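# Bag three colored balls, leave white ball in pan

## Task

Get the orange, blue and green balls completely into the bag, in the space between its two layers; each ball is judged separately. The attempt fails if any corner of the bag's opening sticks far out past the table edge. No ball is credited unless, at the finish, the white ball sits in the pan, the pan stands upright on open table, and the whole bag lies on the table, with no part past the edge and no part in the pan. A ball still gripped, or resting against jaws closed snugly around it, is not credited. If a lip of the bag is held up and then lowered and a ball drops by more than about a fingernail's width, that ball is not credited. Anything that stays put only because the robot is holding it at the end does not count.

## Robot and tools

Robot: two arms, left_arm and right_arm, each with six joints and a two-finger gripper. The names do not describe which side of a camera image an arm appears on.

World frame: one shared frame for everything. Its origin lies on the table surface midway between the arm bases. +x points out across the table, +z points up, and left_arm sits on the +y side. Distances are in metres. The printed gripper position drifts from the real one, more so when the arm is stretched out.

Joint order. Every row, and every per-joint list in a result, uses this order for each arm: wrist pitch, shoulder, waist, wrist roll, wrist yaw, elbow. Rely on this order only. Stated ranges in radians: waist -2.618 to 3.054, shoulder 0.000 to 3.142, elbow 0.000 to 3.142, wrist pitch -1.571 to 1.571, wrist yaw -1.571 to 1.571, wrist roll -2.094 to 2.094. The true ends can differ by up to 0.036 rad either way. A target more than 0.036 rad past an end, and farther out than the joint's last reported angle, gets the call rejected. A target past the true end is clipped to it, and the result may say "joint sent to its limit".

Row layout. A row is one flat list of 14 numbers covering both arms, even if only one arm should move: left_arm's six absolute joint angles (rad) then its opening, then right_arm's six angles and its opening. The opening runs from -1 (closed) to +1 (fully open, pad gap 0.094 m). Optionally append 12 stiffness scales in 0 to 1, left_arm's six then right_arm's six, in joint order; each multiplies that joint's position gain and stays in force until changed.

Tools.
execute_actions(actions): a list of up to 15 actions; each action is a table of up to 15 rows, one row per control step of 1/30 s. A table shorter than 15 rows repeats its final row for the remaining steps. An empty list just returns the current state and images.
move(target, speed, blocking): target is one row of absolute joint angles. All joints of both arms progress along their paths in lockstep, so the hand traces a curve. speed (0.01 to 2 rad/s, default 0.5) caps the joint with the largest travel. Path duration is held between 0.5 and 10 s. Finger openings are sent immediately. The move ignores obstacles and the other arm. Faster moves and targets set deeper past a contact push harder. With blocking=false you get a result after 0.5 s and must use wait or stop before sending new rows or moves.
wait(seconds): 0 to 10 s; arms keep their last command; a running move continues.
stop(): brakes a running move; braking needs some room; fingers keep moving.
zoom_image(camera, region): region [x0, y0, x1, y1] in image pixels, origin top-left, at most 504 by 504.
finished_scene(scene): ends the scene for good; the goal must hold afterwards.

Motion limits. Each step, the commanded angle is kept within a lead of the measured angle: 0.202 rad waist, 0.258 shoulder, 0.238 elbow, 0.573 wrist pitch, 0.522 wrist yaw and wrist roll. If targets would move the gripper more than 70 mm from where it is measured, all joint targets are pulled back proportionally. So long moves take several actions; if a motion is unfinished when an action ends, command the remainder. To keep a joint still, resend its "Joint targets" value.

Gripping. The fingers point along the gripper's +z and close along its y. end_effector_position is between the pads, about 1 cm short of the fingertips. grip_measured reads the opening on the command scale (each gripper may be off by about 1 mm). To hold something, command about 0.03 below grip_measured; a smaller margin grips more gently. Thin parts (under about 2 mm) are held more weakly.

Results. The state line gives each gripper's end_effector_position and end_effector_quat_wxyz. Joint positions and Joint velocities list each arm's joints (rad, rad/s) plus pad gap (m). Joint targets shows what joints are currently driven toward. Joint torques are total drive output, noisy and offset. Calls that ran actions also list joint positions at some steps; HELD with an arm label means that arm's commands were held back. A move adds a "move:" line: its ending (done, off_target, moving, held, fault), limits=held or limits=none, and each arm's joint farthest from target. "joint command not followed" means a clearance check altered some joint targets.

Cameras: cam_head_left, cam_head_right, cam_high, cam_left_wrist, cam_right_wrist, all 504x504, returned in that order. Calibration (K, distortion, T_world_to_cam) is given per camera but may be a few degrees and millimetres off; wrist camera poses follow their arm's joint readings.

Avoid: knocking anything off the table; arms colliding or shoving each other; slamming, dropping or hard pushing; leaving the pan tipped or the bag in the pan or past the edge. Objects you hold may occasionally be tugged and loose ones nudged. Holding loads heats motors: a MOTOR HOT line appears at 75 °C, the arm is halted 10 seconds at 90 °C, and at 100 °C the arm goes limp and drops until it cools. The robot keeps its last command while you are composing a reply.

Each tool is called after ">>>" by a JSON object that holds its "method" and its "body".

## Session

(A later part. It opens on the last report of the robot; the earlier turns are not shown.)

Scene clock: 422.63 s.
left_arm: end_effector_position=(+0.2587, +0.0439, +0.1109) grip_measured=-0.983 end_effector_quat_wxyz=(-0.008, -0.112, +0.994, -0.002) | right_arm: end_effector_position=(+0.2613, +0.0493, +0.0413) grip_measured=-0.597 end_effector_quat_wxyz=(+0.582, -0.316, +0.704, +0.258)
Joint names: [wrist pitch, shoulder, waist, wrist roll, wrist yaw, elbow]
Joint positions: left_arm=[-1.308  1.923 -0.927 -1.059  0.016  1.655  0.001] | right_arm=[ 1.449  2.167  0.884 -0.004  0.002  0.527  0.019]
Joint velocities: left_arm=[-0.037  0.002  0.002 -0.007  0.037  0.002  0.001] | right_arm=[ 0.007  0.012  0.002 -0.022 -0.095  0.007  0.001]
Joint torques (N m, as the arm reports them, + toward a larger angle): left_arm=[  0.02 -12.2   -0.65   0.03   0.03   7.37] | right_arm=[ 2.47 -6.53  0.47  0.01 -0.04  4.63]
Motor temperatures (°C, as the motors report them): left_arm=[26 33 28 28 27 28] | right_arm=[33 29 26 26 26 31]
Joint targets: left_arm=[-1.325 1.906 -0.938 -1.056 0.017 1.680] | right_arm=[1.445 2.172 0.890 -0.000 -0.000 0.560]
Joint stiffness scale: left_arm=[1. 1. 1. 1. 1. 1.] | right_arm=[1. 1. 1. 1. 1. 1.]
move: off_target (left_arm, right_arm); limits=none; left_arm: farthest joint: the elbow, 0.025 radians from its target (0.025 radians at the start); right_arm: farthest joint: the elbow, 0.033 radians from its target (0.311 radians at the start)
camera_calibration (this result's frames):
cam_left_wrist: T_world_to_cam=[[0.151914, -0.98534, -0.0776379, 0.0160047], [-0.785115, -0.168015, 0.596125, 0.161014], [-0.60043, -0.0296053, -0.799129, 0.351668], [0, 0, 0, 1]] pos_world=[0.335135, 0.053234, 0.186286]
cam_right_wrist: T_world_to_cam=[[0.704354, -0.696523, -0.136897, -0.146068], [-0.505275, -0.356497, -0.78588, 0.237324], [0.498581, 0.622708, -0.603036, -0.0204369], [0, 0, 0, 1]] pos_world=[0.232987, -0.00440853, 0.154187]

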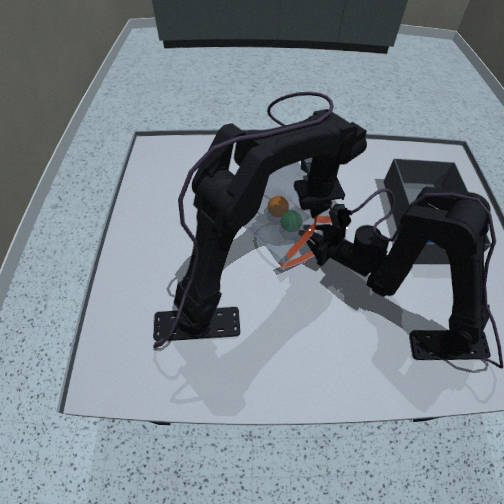

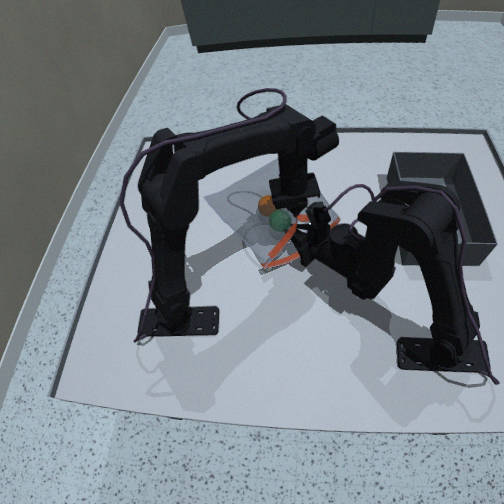

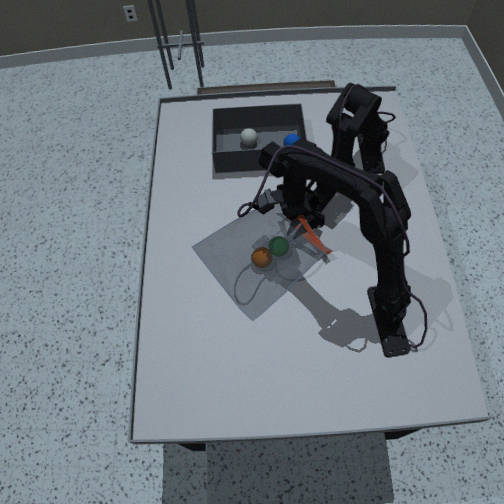

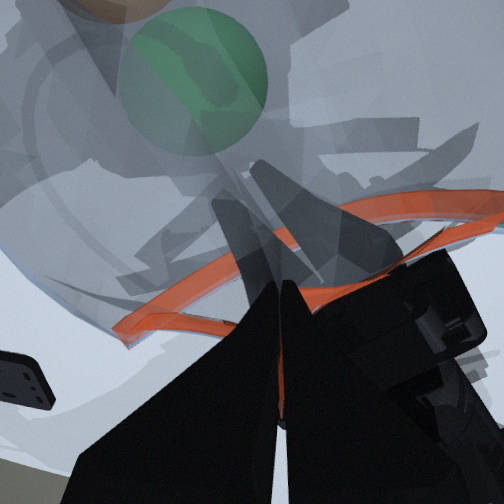

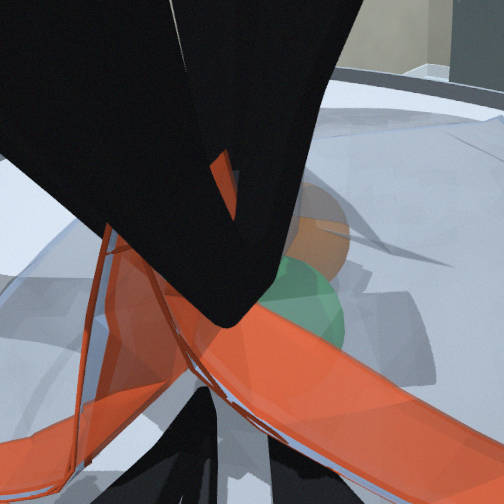

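>>> {"method": "move", "body": {"target": [-1.325,1.906,-0.938,-1.056,0.017,1.68,-1, 1.535,1.9,0.89,0,0,0.16,-0.6], "speed": 0.35}}

>>> {"method": "move", "body": {"target": [-1.325,1.906,-0.938,-1.056,0.017,1.68,-1, 0.25,0.75,0.5,0,0,0.3,0.65], "speed": 1.0}}

>>> {"method": "move", "body": {"target": [-1.325,1.906,-0.938,-1.056,0.017,1.68,-1, -1.47,1.594,-0.067,0,0,1.5,0.65], "speed": 1.0}}

Scene clock: 431.27 s.
left_arm: end_effector_position=(+0.2587, +0.0439, +0.1109) grip_measured=-0.983 end_effector_quat_wxyz=(-0.008, -0.112, +0.994, -0.002) | right_arm: end_effector_position=(+0.2055, -0.0132, +0.0612) grip_measured=-0.597 end_effector_quat_wxyz=(+0.572, -0.320, +0.712, +0.254)
Joint names: [wrist pitch, shoulder, waist, wrist roll, wrist yaw, elbow]
Joint positions: left_arm=[-1.308  1.923 -0.927 -1.059  0.016  1.655  0.001] | right_arm=[ 1.517  1.919  0.884 -0.004  0.002  0.183  0.019]
Joint velocities: left_arm=[ 0.066 -0.017  0.002  0.007 -0.066 -0.002 -0.001] | right_arm=[-0.037  0.007 -0.002 -0.066 -0.022 -0.002 -0.   ]
Joint torques (N m, as the arm reports them, + toward a larger angle): left_arm=[  0.03 -12.24  -0.69   0.02   0.03   7.35] | right_arm=[ 2.71 -6.05  0.46  0.01 -0.03  0.66]
Motor temperatures (°C, as the motors report them): left_arm=[26 33 28 28 27 28] | right_arm=[33 29 26 26 26 31]
Joint targets: left_arm=[-1.325 1.906 -0.938 -1.056 0.017 1.680] | right_arm=[1.535 1.900 0.890 -0.000 0.000 0.160]
Joint stiffness scale: left_arm=[1. 1. 1. 1. 1. 1.] | right_arm=[1. 1. 1. 1. 1. 1.]
move: off_target (left_arm, right_arm); limits=none; left_arm: farthest joint: the elbow, 0.025 radians from its target (0.025 radians at the start); right_arm: farthest joint: the elbow, 0.023 radians from its target (0.367 radians at the start)
camera_calibration (this result's frames):
cam_left_wrist: T_world_to_cam=[[0.151914, -0.98534, -0.0776379, 0.0160047], [-0.785115, -0.168015, 0.596125, 0.161014], [-0.60043, -0.0296053, -0.799129, 0.351668], [0, 0, 0, 1]] pos_world=[0.335135, 0.053234, 0.186286]
cam_right_wrist: T_world_to_cam=[[0.701796, -0.699392, -0.135402, -0.147219], [-0.519879, -0.372872, -0.768565, 0.204257], [0.48704, 0.609768, -0.62528, 0.0618232], [0, 0, 0, 1]] pos_world=[0.179396, -0.0644993, 0.175708]

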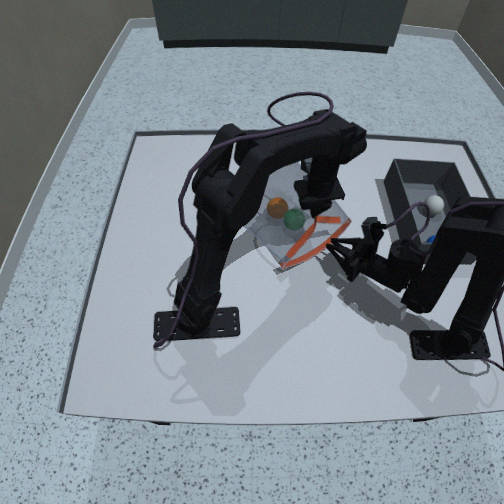

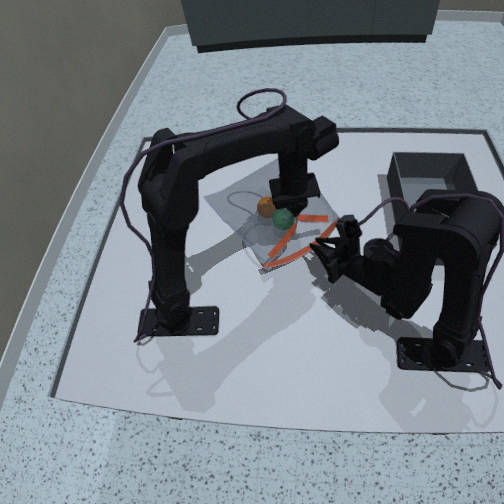

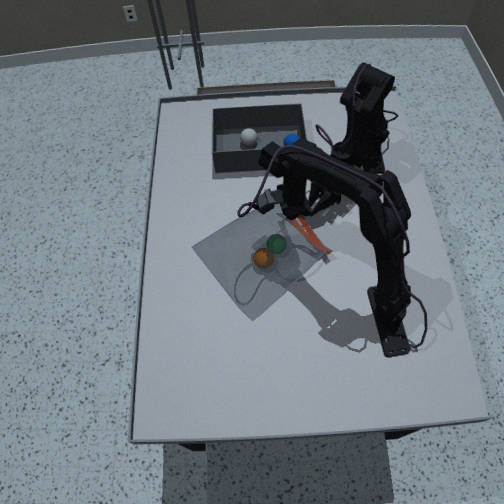

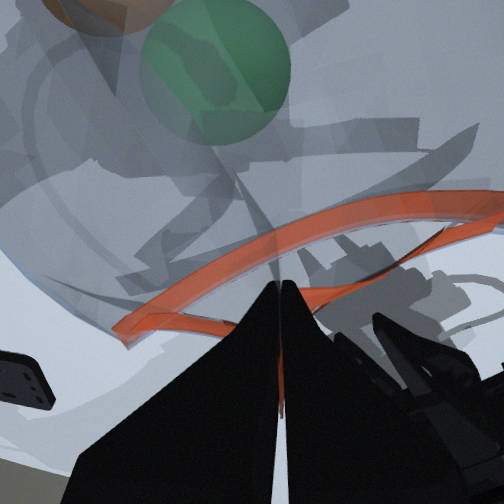

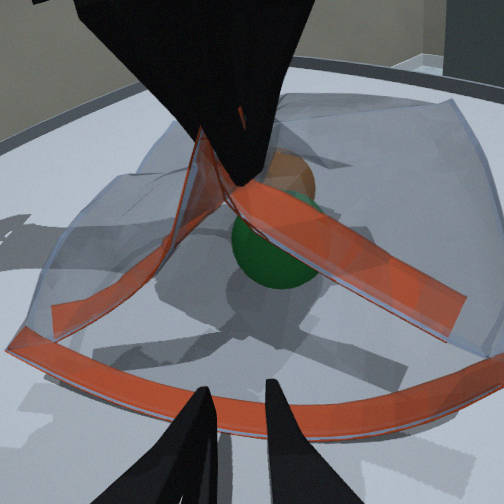

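Scene clock: 433.47 s.
left_arm: end_effector_position=(+0.2587, +0.0439, +0.1109) grip_measured=-0.983 end_effector_quat_wxyz=(-0.008, -0.112, +0.994, -0.002) | right_arm: end_effector_position=(+0.2382, -0.1478, +0.1740) grip_measured=+0.647 end_effector_quat_wxyz=(+0.597, -0.185, +0.768, +0.141)
Joint names: [wrist pitch, shoulder, waist, wrist roll, wrist yaw, elbow]
Joint positions: left_arm=[-1.308  1.923 -0.927 -1.059  0.016  1.655  0.001] | right_arm=[ 0.254  0.766  0.512 -0.004  0.002  0.261  0.077]
Joint velocities: left_arm=[-0.051  0.002 -0.012 -0.051  0.022 -0.007  0.001] | right_arm=[-0.007  0.017  0.012 -0.051 -0.081  0.017 -0.001]
Joint torques (N m, as the arm reports them, + toward a larger angle): left_arm=[  0.01 -12.24  -0.7    0.01   0.04   7.36] | right_arm=[ 2.48 -1.6  -0.82  0.02 -0.03  8.53]
Motor temperatures (°C, as the motors report them): left_arm=[26 33 28 28 27 28] | right_arm=[33 29 26 26 26 31]
Joint targets: left_arm=[-1.325 1.906 -0.938 -1.056 0.017 1.680] | right_arm=[0.250 0.750 0.500 0.000 0.000 0.300]
Joint stiffness scale: left_arm=[1. 1. 1. 1. 1. 1.] | right_arm=[1. 1. 1. 1. 1. 1.]
move: off_target (left_arm, right_arm); limits=none; left_arm: farthest joint: the elbow, 0.025 radians from its target (0.025 radians at the start); right_arm: farthest joint: the elbow, 0.039 radians from its target (0.117 radians at the start)
camera_calibration (this result's frames):
cam_left_wrist: T_world_to_cam=[[0.151914, -0.98534, -0.0776379, 0.0160047], [-0.785115, -0.168015, 0.596125, 0.161014], [-0.60043, -0.0296053, -0.799129, 0.351668], [0, 0, 0, 1]] pos_world=[0.335135, 0.053234, 0.186286]
cam_right_wrist: T_world_to_cam=[[0.396532, -0.908248, -0.133597, -0.207449], [-0.64112, -0.16982, -0.748416, 0.313134], [0.657059, 0.382423, -0.649635, 0.128623], [0, 0, 0, 1]] pos_world=[0.198504, -0.184427, 0.290198]

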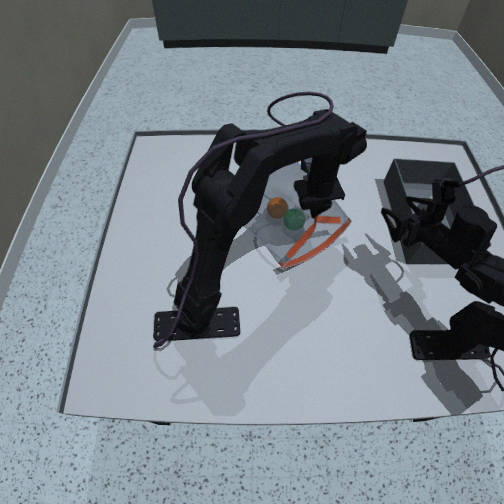

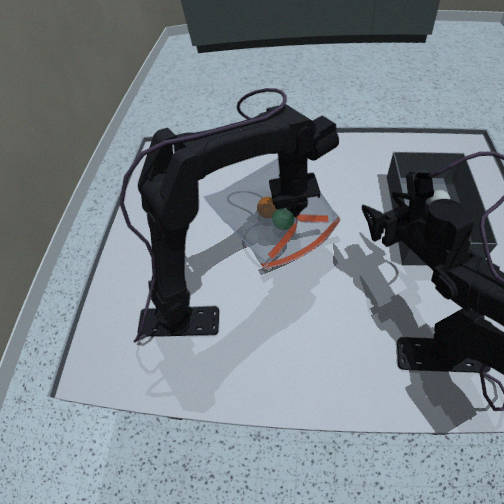

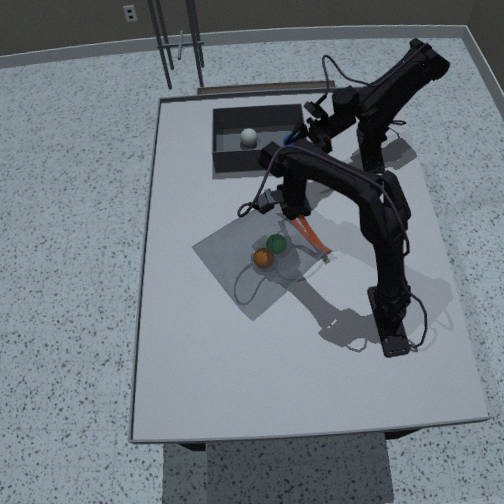

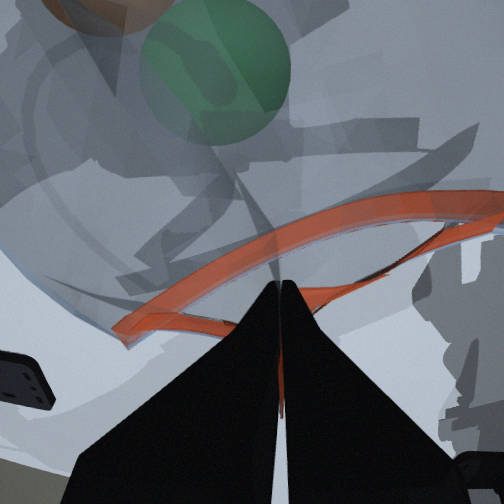

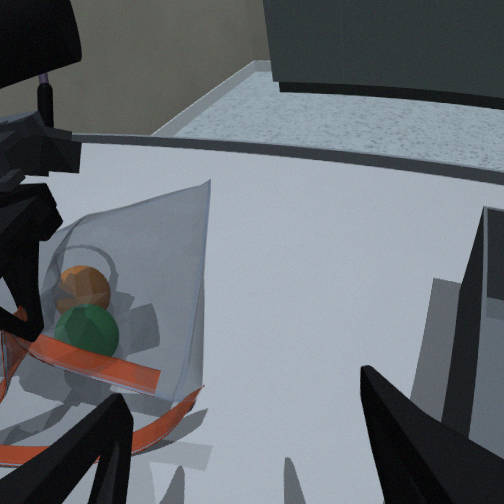

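Scene clock: 436.10 s.
left_arm: end_effector_position=(+0.2587, +0.0439, +0.1109) grip_measured=-0.983 end_effector_quat_wxyz=(-0.008, -0.112, +0.994, -0.002) | right_arm: end_effector_position=(+0.2276, -0.3168, +0.1610) grip_measured=+0.647 end_effector_quat_wxyz=(-0.013, +0.047, +0.999, -0.000)
Joint names: [wrist pitch, shoulder, waist, wrist roll, wrist yaw, elbow]
Joint positions: left_arm=[-1.308  1.923 -0.927 -1.059  0.016  1.655  0.001] | right_arm=[-1.462  1.593 -0.058 -0.004  0.001  1.459  0.077]
Joint velocities: left_arm=[-0.022 -0.002 -0.002 -0.037  0.007 -0.007 -0.001] | right_arm=[-0.037  0.002  0.007 -0.051  0.037 -0.007 -0.   ]
Joint torques (N m, as the arm reports them, + toward a larger angle): left_arm=[  0.02 -12.26  -0.67   0.03   0.03   7.36] | right_arm=[ 0.62 -4.96 -0.62  0.01 -0.03  7.52]
Motor temperatures (°C, as the motors report them): left_arm=[26 33 28 28 27 28] | right_arm=[33 28 26 26 26 31]
Joint targets: left_arm=[-1.325 1.906 -0.938 -1.056 0.017 1.680] | right_arm=[-1.470 1.594 -0.067 -0.000 -0.000 1.500]
Joint stiffness scale: left_arm=[1. 1. 1. 1. 1. 1.] | right_arm=[1. 1. 1. 1. 1. 1.]
move: off_target (left_arm, right_arm); limits=none; left_arm: farthest joint: the elbow, 0.025 radians from its target (0.025 radians at the start); right_arm: farthest joint: the elbow, 0.041 radians from its target (1.239 radians at the start)
camera_calibration (this result's frames):
cam_left_wrist: T_world_to_cam=[[0.151914, -0.98534, -0.0776379, 0.0160047], [-0.785115, -0.168015, 0.596125, 0.161014], [-0.60043, -0.0296053, -0.799129, 0.351668], [0, 0, 0, 1]] pos_world=[0.335135, 0.053234, 0.186286]
cam_right_wrist: T_world_to_cam=[[-0.240134, -0.970365, 0.0269679, -0.259086], [-0.856551, 0.224878, 0.46449, 0.246713], [-0.456789, 0.0884406, -0.885168, 0.390078], [0, 0, 0, 1]] pos_world=[0.32729, -0.341387, 0.237676]

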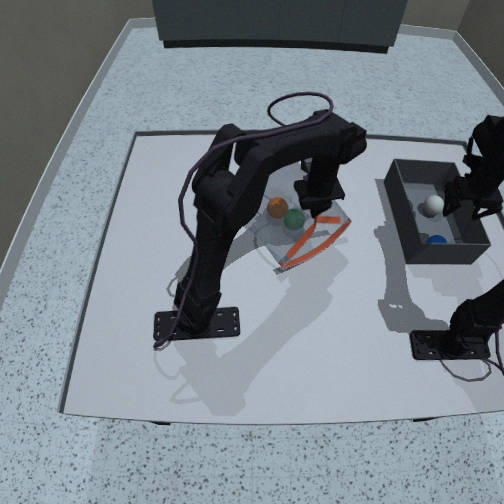

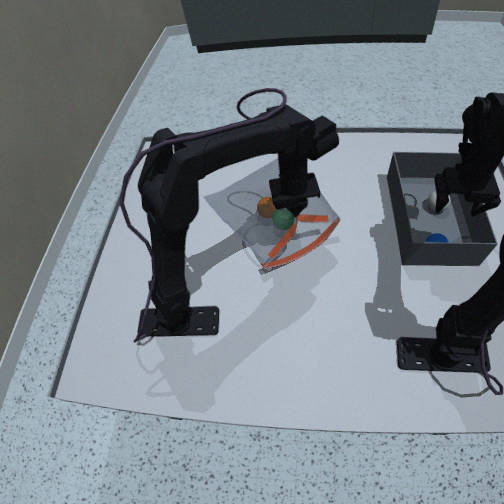

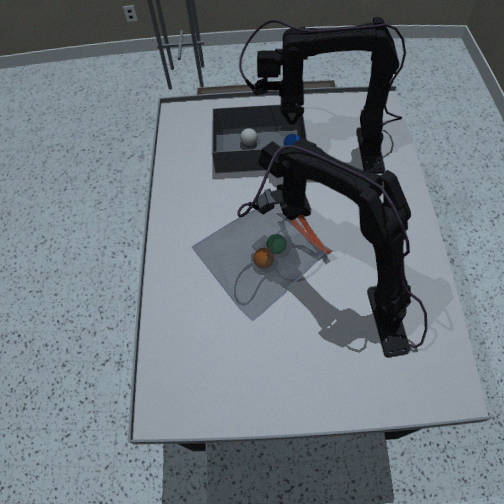

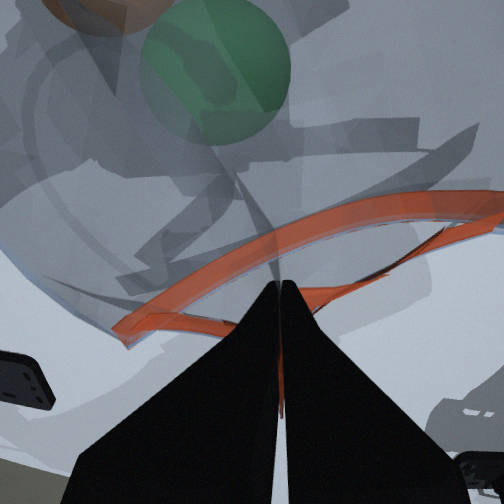

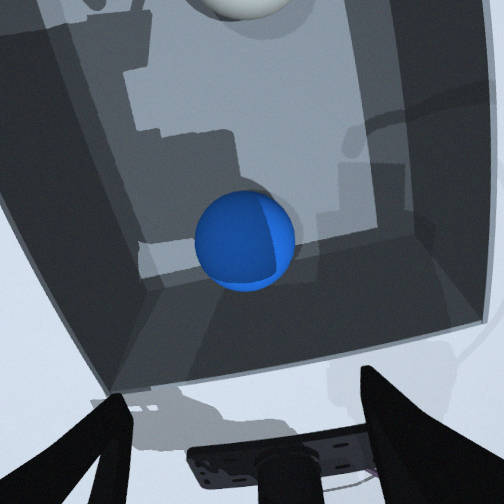

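>>> {"method": "execute_actions", "body": {"actions": []}}

Scene clock: 448.70 s.
left_arm: end_effector_position=(+0.2587, +0.0439, +0.1109) grip_measured=-0.983 end_effector_quat_wxyz=(-0.008, -0.112, +0.994, -0.002) | right_arm: end_effector_position=(+0.2275, -0.3167, +0.1610) grip_measured=+0.647 end_effector_quat_wxyz=(-0.013, +0.047, +0.999, -0.000)
Joint names: [wrist pitch, shoulder, waist, wrist roll, wrist yaw, elbow]
Joint positions: left_arm=[-1.308  1.923 -0.927 -1.059  0.016  1.655  0.001] | right_arm=[-1.462  1.593 -0.058 -0.004  0.001  1.459  0.077]
Joint velocities: left_arm=[-0.022 -0.002 -0.002 -0.051 -0.037 -0.012 -0.   ] | right_arm=[-0.022 -0.017 -0.002  0.007  0.007 -0.022 -0.001]
Joint torques (N m, as the arm reports them, + toward a larger angle): left_arm=[  0.02 -12.22  -0.73   0.02   0.03   7.35] | right_arm=[ 0.62 -4.95 -0.62  0.02 -0.03  7.51]
Motor temperatures (°C, as the motors report them): left_arm=[26 33 28 28 27 28] | right_arm=[31 28 26 26 26 32]
Joint targets: left_arm=[-1.325 1.906 -0.938 -1.056 0.017 1.680] | right_arm=[-1.470 1.594 -0.067 -0.000 -0.000 1.500]
Joint stiffness scale: left_arm=[1. 1. 1. 1. 1. 1.] | right_arm=[1. 1. 1. 1. 1. 1.]
camera_calibration (this result's frames):
cam_left_wrist: T_world_to_cam=[[0.151914, -0.98534, -0.0776379, 0.0160047], [-0.785115, -0.168015, 0.596125, 0.161014], [-0.60043, -0.0296053, -0.799129, 0.351668], [0, 0, 0, 1]] pos_world=[0.335135, 0.053234, 0.186286]
cam_right_wrist: T_world_to_cam=[[-0.240124, -0.970366, 0.0270226, -0.259111], [-0.856374, 0.22486, 0.464823, 0.246529], [-0.457125, 0.0884738, -0.884991, 0.390095], [0, 0, 0, 1]] pos_world=[0.327225, -0.341381, 0.23764]

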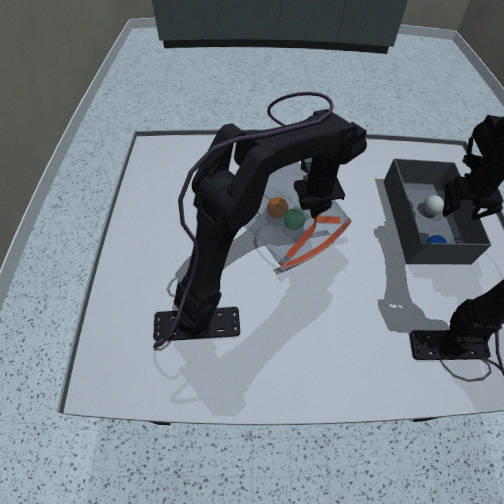

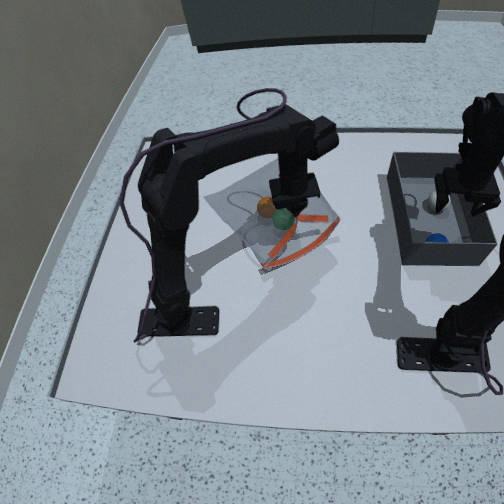

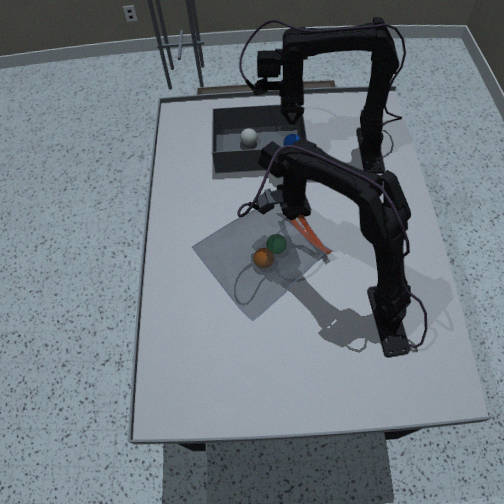

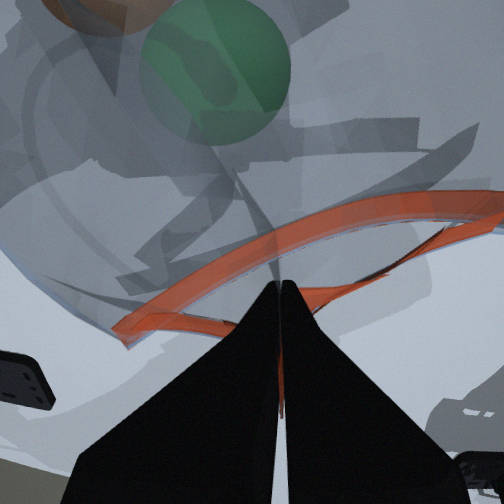

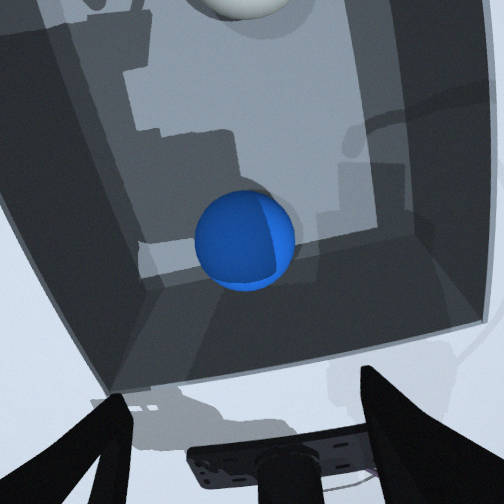

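>>> {"method": "move", "body": {"target": [-1.325,1.906,-0.938,-1.056,0.017,1.68,-1,-1.2,1.615,-0.067,0,0,1.23,0.65], "speed": 0.3}}

Scene clock: 455.23 s.
left_arm: end_effector_position=(+0.2587, +0.0439, +0.1109) grip_measured=-0.983 end_effector_quat_wxyz=(-0.008, -0.112, +0.994, -0.002) | right_arm: end_effector_position=(+0.2355, -0.3175, +0.1009) grip_measured=+0.647 end_effector_quat_wxyz=(-0.007, +0.047, +0.999, -0.000)
Joint names: [wrist pitch, shoulder, waist, wrist roll, wrist yaw, elbow]
Joint positions: left_arm=[-1.308  1.923 -0.927 -1.059  0.016  1.655  0.001] | right_arm=[-1.214  1.616 -0.058 -0.004  0.001  1.244  0.077]
Joint velocities: left_arm=[-0.007  0.007 -0.007  0.007 -0.037 -0.017 -0.   ] | right_arm=[-0.051  0.012 -0.012 -0.022  0.037 -0.007  0.001]
Joint torques (N m, as the arm reports them, + toward a larger angle): left_arm=[  0.01 -12.24  -0.74   0.02   0.04   7.34] | right_arm=[ 0.88 -5.35 -0.61  0.01 -0.03  4.02]
Motor temperatures (°C, as the motors report them): left_arm=[26 34 28 28 27 28] | right_arm=[30 28 26 26 26 32]
Joint targets: left_arm=[-1.325 1.906 -0.938 -1.056 0.017 1.680] | right_arm=[-1.200 1.615 -0.067 0.000 -0.000 1.230]
Joint stiffness scale: left_arm=[1. 1. 1. 1. 1. 1.] | right_arm=[1. 1. 1. 1. 1. 1.]
move: off_target (left_arm); limits=none; left_arm: farthest joint: the elbow, 0.025 radians from its target (0.025 radians at the start); right_arm: farthest joint: the elbow, 0.014 radians from its target (0.229 radians at the start)
camera_calibration (this result's frames):
cam_left_wrist: T_world_to_cam=[[0.151914, -0.98534, -0.0776379, 0.0160047], [-0.785115, -0.168015, 0.596125, 0.161014], [-0.60043, -0.0296053, -0.799129, 0.351668], [0, 0, 0, 1]] pos_world=[0.335135, 0.053234, 0.186286]
cam_right_wrist: T_world_to_cam=[[-0.240403, -0.970338, 0.0254889, -0.256105], [-0.861265, 0.225344, 0.455458, 0.283734], [-0.447692, 0.0875408, -0.889892, 0.338647], [0, 0, 0, 1]] pos_world=[0.334411, -0.342092, 0.178658]

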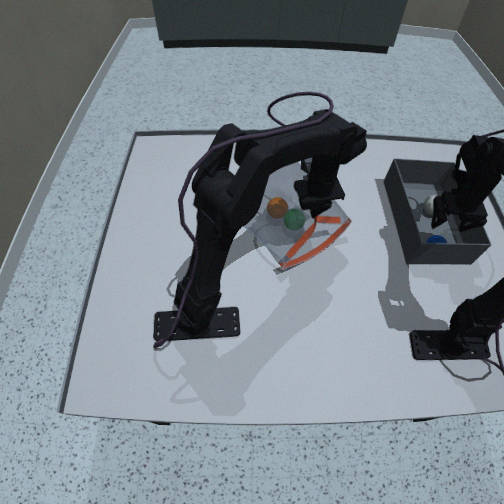

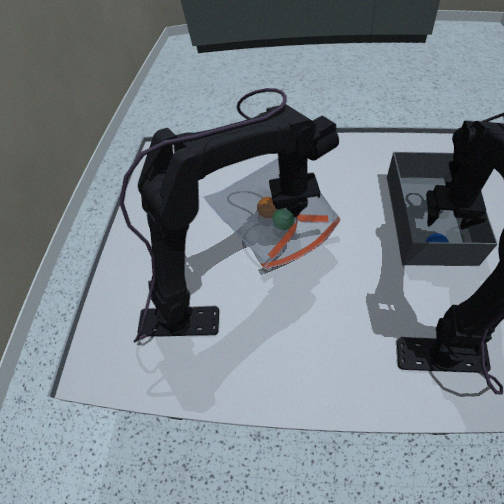

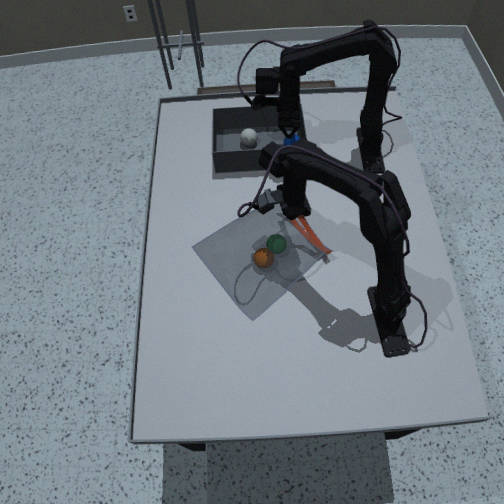

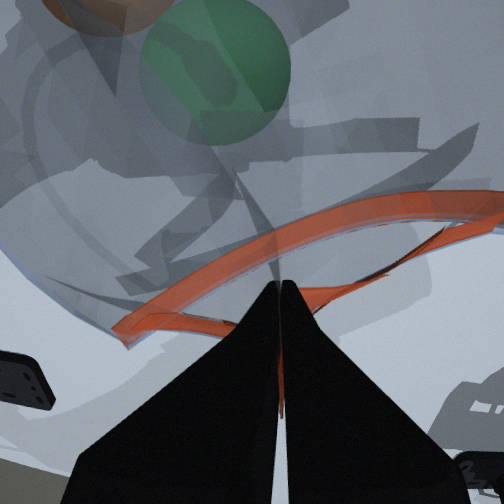

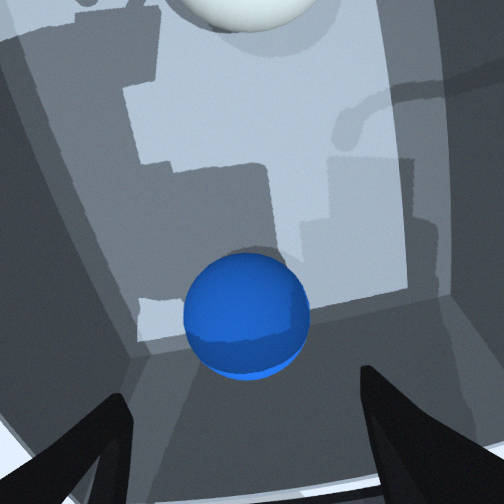

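>>> {"method": "move", "body": {"target": [-1.325,1.906,-0.938,-1.056,0.017,1.68,-1,-0.96,1.66,-0.067,0,0,1.02,0.65], "speed": 0.2}}

Scene clock: 459.97 s.
left_arm: end_effector_position=(+0.2587, +0.0439, +0.1109) grip_measured=-0.983 end_effector_quat_wxyz=(-0.008, -0.112, +0.994, -0.002) | right_arm: end_effector_position=(+0.2278, -0.3168, +0.0389) grip_measured=+0.647 end_effector_quat_wxyz=(-0.014, +0.047, +0.999, -0.000)
Joint names: [wrist pitch, shoulder, waist, wrist roll, wrist yaw, elbow]
Joint positions: left_arm=[-1.308  1.923 -0.927 -1.059  0.016  1.655  0.001] | right_arm=[-0.974  1.659 -0.058 -0.004  0.001  1.036  0.077]
Joint velocities: left_arm=[-0.007 -0.012 -0.002 -0.051 -0.022  0.002  0.   ] | right_arm=[ 0.007 -0.017  0.002  0.051 -0.007 -0.007 -0.   ]
Joint torques (N m, as the arm reports them, + toward a larger angle): left_arm=[  0.02 -12.24  -0.72   0.02   0.03   7.4 ] | right_arm=[ 0.85 -5.32 -0.63  0.02 -0.02  3.7 ]
Motor temperatures (°C, as the motors report them): left_arm=[26 34 28 28 27 28] | right_arm=[30 28 26 26 26 32]
Joint targets: left_arm=[-1.325 1.906 -0.938 -1.056 0.017 1.680] | right_arm=[-0.960 1.660 -0.067 -0.000 0.000 1.020]
Joint stiffness scale: left_arm=[1. 1. 1. 1. 1. 1.] | right_arm=[1. 1. 1. 1. 1. 1.]
move: off_target (left_arm); limits=none; left_arm: farthest joint: the elbow, 0.025 radians from its target (0.025 radians at the start); right_arm: farthest joint: the elbow, 0.016 radians from its target (0.224 radians at the start)
camera_calibration (this result's frames):
cam_left_wrist: T_world_to_cam=[[0.151914, -0.98534, -0.0776379, 0.0160047], [-0.785115, -0.168015, 0.596125, 0.161014], [-0.60043, -0.0296053, -0.799129, 0.351668], [0, 0, 0, 1]] pos_world=[0.335135, 0.053234, 0.186286]
cam_right_wrist: T_world_to_cam=[[-0.240083, -0.97037, 0.0272415, -0.255785], [-0.855667, 0.22479, 0.466157, 0.303331], [-0.458469, 0.0886067, -0.884282, 0.282497], [0, 0, 0, 1]] pos_world=[0.327656, -0.341424, 0.115375]

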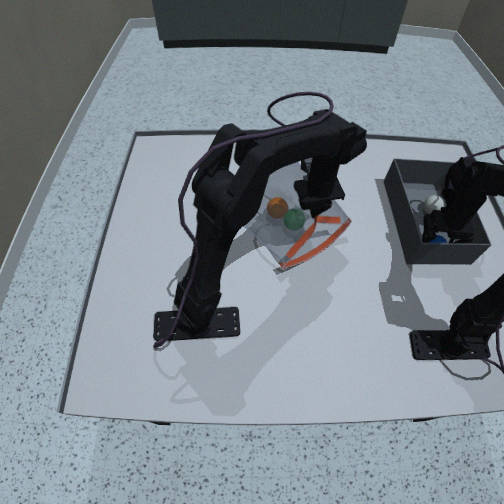

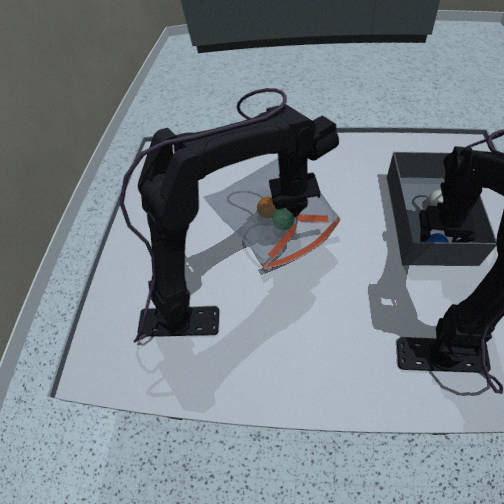

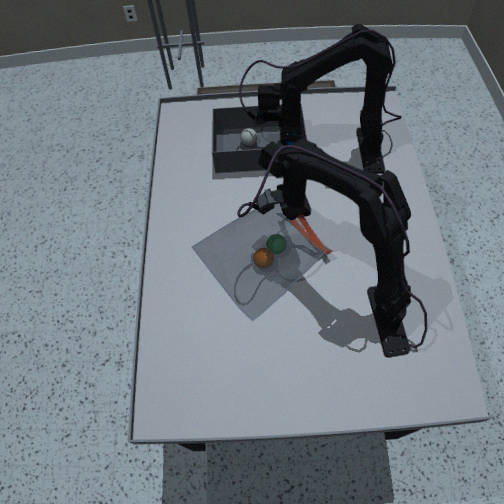

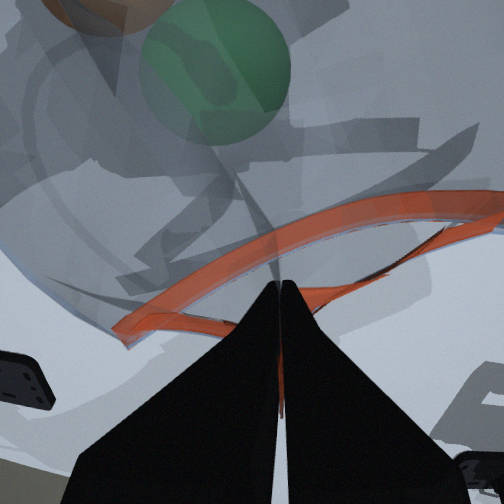

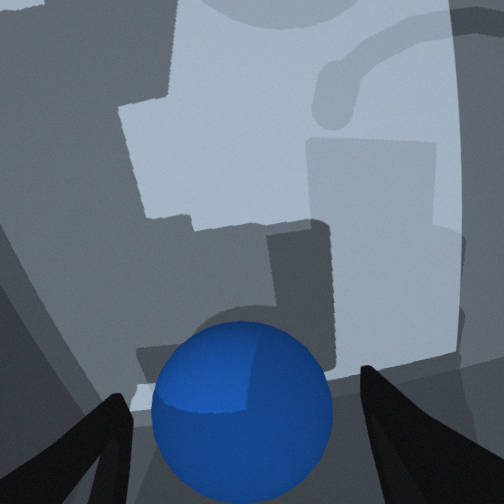

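>>> {"method": "execute_actions", "body": {"actions": [[[-1.325,1.906,-0.938,-1.056,0.017,1.68,-1,-0.95,1.672,-0.067,0,0,1.02,0.35]],[[-1.325,1.906,-0.938,-1.056,0.017,1.68,-1,-0.95,1.672,-0.067,0,0,1.02,0.18]],[[-1.325,1.906,-0.938,-1.056,0.017,1.68,-1,-0.95,1.672,-0.067,0,0,1.02,0.0]]]}}

>>> {"method": "move", "body": {"target": [-1.325,1.906,-0.938,-1.056,0.017,1.68,-1,-1.47,1.57,-0.06,0,0,1.5,0], "speed": 0.35}}

Scene clock: 466.23 s.
left_arm: end_effector_position=(+0.2587, +0.0439, +0.1109) grip_measured=-0.983 end_effector_quat_wxyz=(-0.008, -0.112, +0.994, -0.002) | right_arm: end_effector_position=(+0.2296, -0.3170, +0.0359) grip_measured=+0.011 end_effector_quat_wxyz=(-0.014, +0.047, +0.999, -0.000)
Joint names: [wrist pitch, shoulder, waist, wrist roll, wrist yaw, elbow]
Joint positions: left_arm=[-1.308  1.923 -0.927 -1.059  0.016  1.655  0.001] | right_arm=[-0.963  1.671 -0.058 -0.004  0.001  1.036  0.048]
Joint velocities: left_arm=[ 0.007 -0.002 -0.007  0.007 -0.007 -0.002  0.   ] | right_arm=[-0.022  0.007 -0.007 -0.037  0.066 -0.007 -0.001]
Joint torques (N m, as the arm reports them, + toward a larger angle): left_arm=[  0.02 -12.21  -0.69   0.01   0.03   7.35] | right_arm=[ 0.85 -5.34 -0.63  0.02 -0.02  3.69]
Motor temperatures (°C, as the motors report them): left_arm=[26 34 28 28 27 29] | right_arm=[29 28 26 26 26 32]
Joint targets: left_arm=[-1.325 1.906 -0.938 -1.056 0.017 1.680] | right_arm=[-0.950 1.672 -0.067 -0.000 0.000 1.020]
Joint stiffness scale: left_arm=[1. 1. 1. 1. 1. 1.] | right_arm=[1. 1. 1. 1. 1. 1.]
Step readings (joint positions; steps 1 to 15: 1st action; 16 to 30: 2nd action; 31 to 45: 3rd action):
0: left_arm=[-1.308 1.923 -0.927 -1.059 0.016 1.655] | right_arm=[-0.974 1.659 -0.058 -0.004 0.001 1.036]
1: left_arm=[-1.308 1.923 -0.927 -1.059 0.016 1.655] | right_arm=[-0.973 1.661 -0.058 -0.004 0.001 1.036]
2: left_arm=[-1.308 1.923 -0.927 -1.059 0.016 1.655] | right_arm=[-0.971 1.663 -0.058 -0.004 0.001 1.036]
4: left_arm=[-1.308 1.923 -0.927 -1.059 0.016 1.655] | right_arm=[-0.968 1.667 -0.058 -0.004 0.001 1.036]
8: left_arm=[-1.308 1.923 -0.927 -1.059 0.016 1.655] | right_arm=[-0.966 1.671 -0.058 -0.004 0.001 1.036]
15: left_arm=[-1.308 1.923 -0.927 -1.059 0.016 1.655] | right_arm=[-0.964 1.671 -0.058 -0.004 0.001 1.036]
16: left_arm=[-1.308 1.923 -0.927 -1.059 0.016 1.655] | right_arm=[-0.964 1.671 -0.058 -0.004 0.001 1.036]
17: left_arm=[-1.308 1.923 -0.927 -1.059 0.016 1.655] | right_arm=[-0.964 1.671 -0.058 -0.004 0.001 1.036]
19: left_arm=[-1.308 1.923 -0.927 -1.059 0.016 1.655] | right_arm=[-0.964 1.671 -0.058 -0.004 0.001 1.036]
23: left_arm=[-1.308 1.923 -0.927 -1.059 0.016 1.655] | right_arm=[-0.964 1.671 -0.058 -0.004 0.001 1.036]
30: left_arm=[-1.308 1.923 -0.927 -1.059 0.016 1.655] | right_arm=[-0.964 1.671 -0.058 -0.004 0.001 1.036]
31: left_arm=[-1.308 1.923 -0.927 -1.059 0.016 1.655] | right_arm=[-0.964 1.671 -0.058 -0.004 0.001 1.036]
32: left_arm=[-1.308 1.923 -0.927 -1.059 0.016 1.655] | right_arm=[-0.963 1.671 -0.058 -0.004 0.001 1.036]
34: left_arm=[-1.308 1.923 -0.927 -1.059 0.016 1.655] | right_arm=[-0.963 1.671 -0.058 -0.004 0.001 1.036]
38: left_arm=[-1.308 1.923 -0.927 -1.059 0.016 1.655] | right_arm=[-0.963 1.671 -0.058 -0.004 0.001 1.036]
45: Joint positions above
camera_calibration (this result's frames):
cam_left_wrist: T_world_to_cam=[[0.151914, -0.98534, -0.0776379, 0.0160047], [-0.785115, -0.168015, 0.596125, 0.161014], [-0.60043, -0.0296053, -0.799129, 0.351668], [0, 0, 0, 1]] pos_world=[0.335135, 0.053234, 0.186286]
cam_right_wrist: T_world_to_cam=[[-0.240073, -0.970371, 0.0272962, -0.255449], [-0.85549, 0.224773, 0.46649, 0.306237], [-0.458804, 0.0886399, -0.884105, 0.280812], [0, 0, 0, 1]] pos_world=[0.329494, -0.341605, 0.112383]

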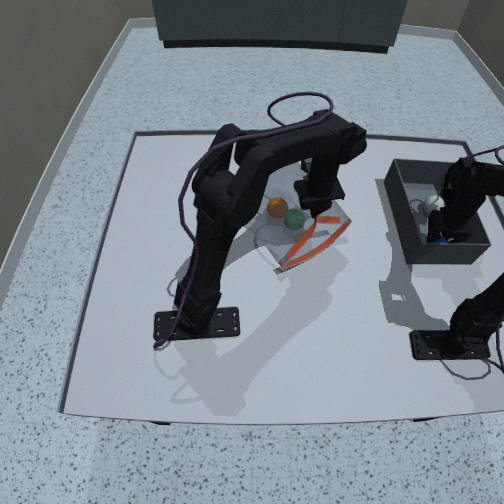

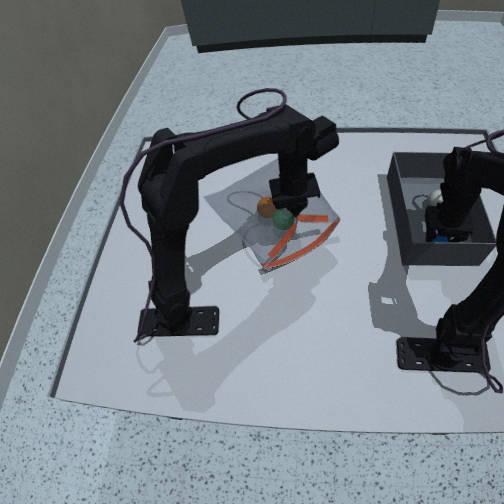

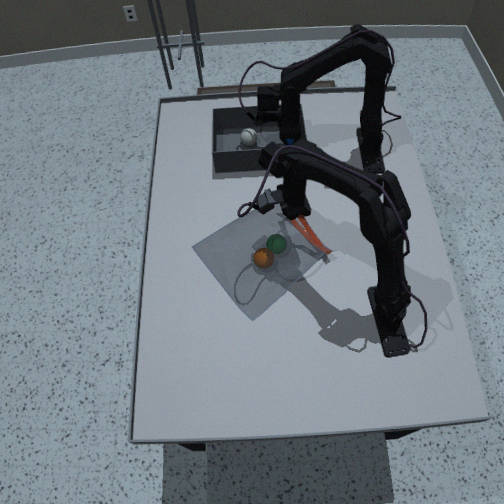

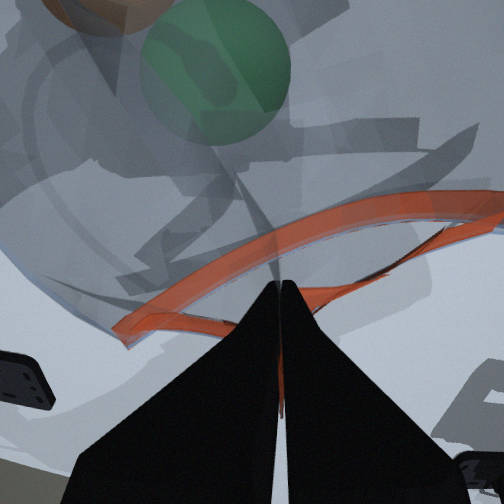

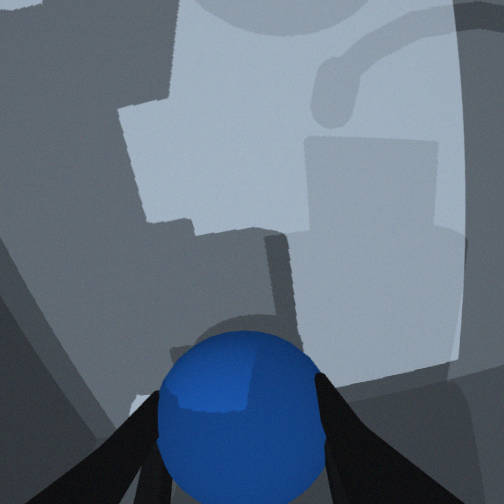

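Scene clock: 468.37 s.
left_arm: end_effector_position=(+0.2587, +0.0439, +0.1109) grip_measured=-0.983 end_effector_quat_wxyz=(-0.008, -0.112, +0.994, -0.002) | right_arm: end_effector_position=(+0.2284, -0.3168, +0.1632) grip_measured=+0.011 end_effector_quat_wxyz=(-0.008, +0.047, +0.999, -0.000)
Joint names: [wrist pitch, shoulder, waist, wrist roll, wrist yaw, elbow]
Joint positions: left_arm=[-1.308  1.923 -0.927 -1.059  0.016  1.655  0.001] | right_arm=[-1.462  1.588 -0.058 -0.004  0.001  1.463  0.048]
Joint velocities: left_arm=[ 0.037 -0.002  0.002 -0.051  0.007  0.002  0.001] | right_arm=[-0.11   0.007 -0.012 -0.007 -0.037 -0.002  0.   ]
Joint torques (N m, as the arm reports them, + toward a larger angle): left_arm=[  0.02 -12.24  -0.71   0.02   0.03   7.38] | right_arm=[ 0.64 -6.33 -0.15  0.02 -0.03  7.27]
Motor temperatures (°C, as the motors report them): left_arm=[26 34 28 28 27 29] | right_arm=[29 28 26 26 26 32]
Joint targets: left_arm=[-1.325 1.906 -0.938 -1.056 0.017 1.680] | right_arm=[-1.470 1.570 -0.060 0.000 -0.000 1.500]
Joint stiffness scale: left_arm=[1. 1. 1. 1. 1. 1.] | right_arm=[1. 1. 1. 1. 1. 1.]
move: off_target (left_arm, right_arm); limits=none; left_arm: farthest joint: the elbow, 0.025 radians from its target (0.025 radians at the start); right_arm: farthest joint: the elbow, 0.037 radians from its target (0.464 radians at the start)
camera_calibration (this result's frames):
cam_left_wrist: T_world_to_cam=[[0.151914, -0.98534, -0.0776379, 0.0160047], [-0.785115, -0.168015, 0.596125, 0.161014], [-0.60043, -0.0296053, -0.799129, 0.351668], [0, 0, 0, 1]] pos_world=[0.335135, 0.053234, 0.186286]
cam_right_wrist: T_world_to_cam=[[-0.240384, -0.97034, 0.0255986, -0.258744], [-0.860919, 0.22531, 0.456129, 0.248862], [-0.448368, 0.0876077, -0.889546, 0.390989], [0, 0, 0, 1]] pos_world=[0.327359, -0.341394, 0.240913]

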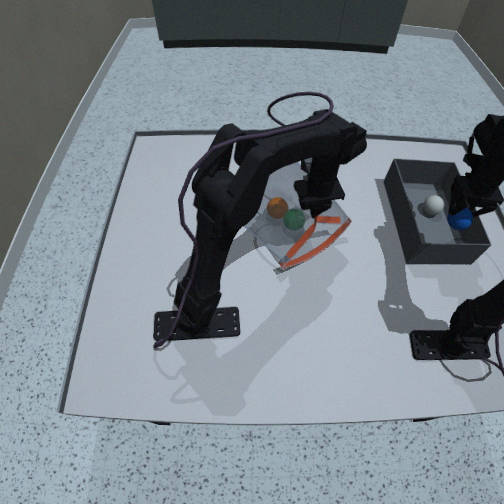

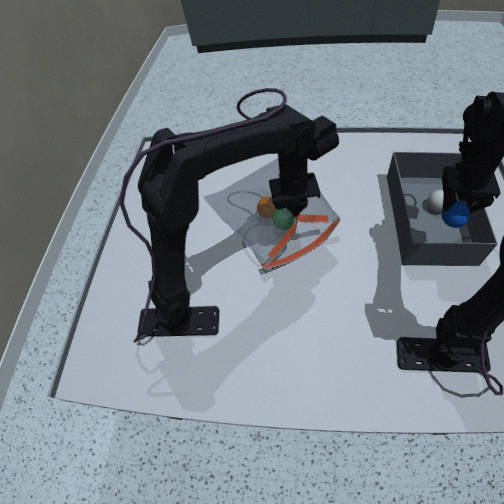

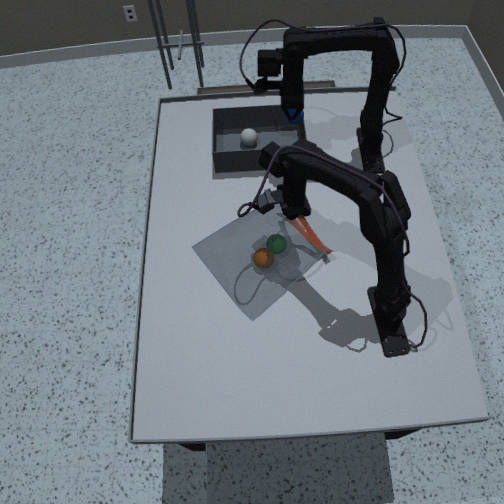

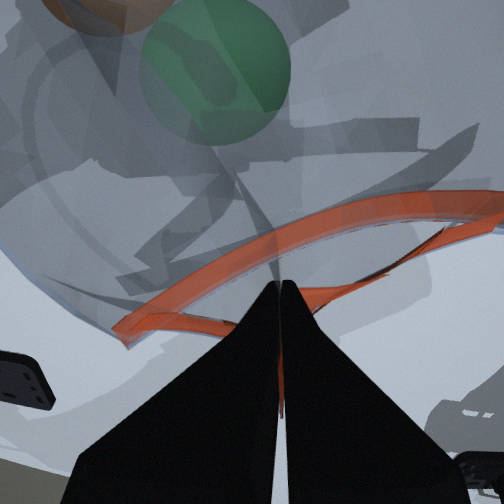

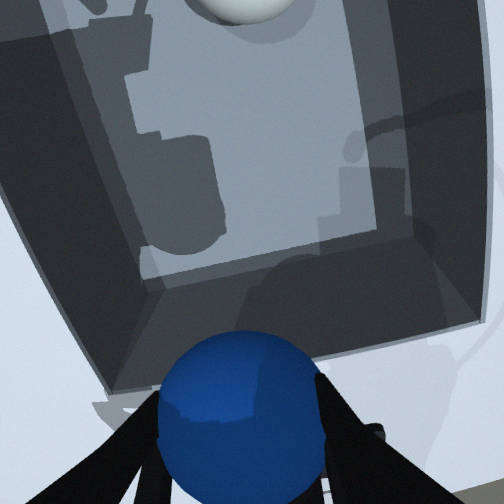

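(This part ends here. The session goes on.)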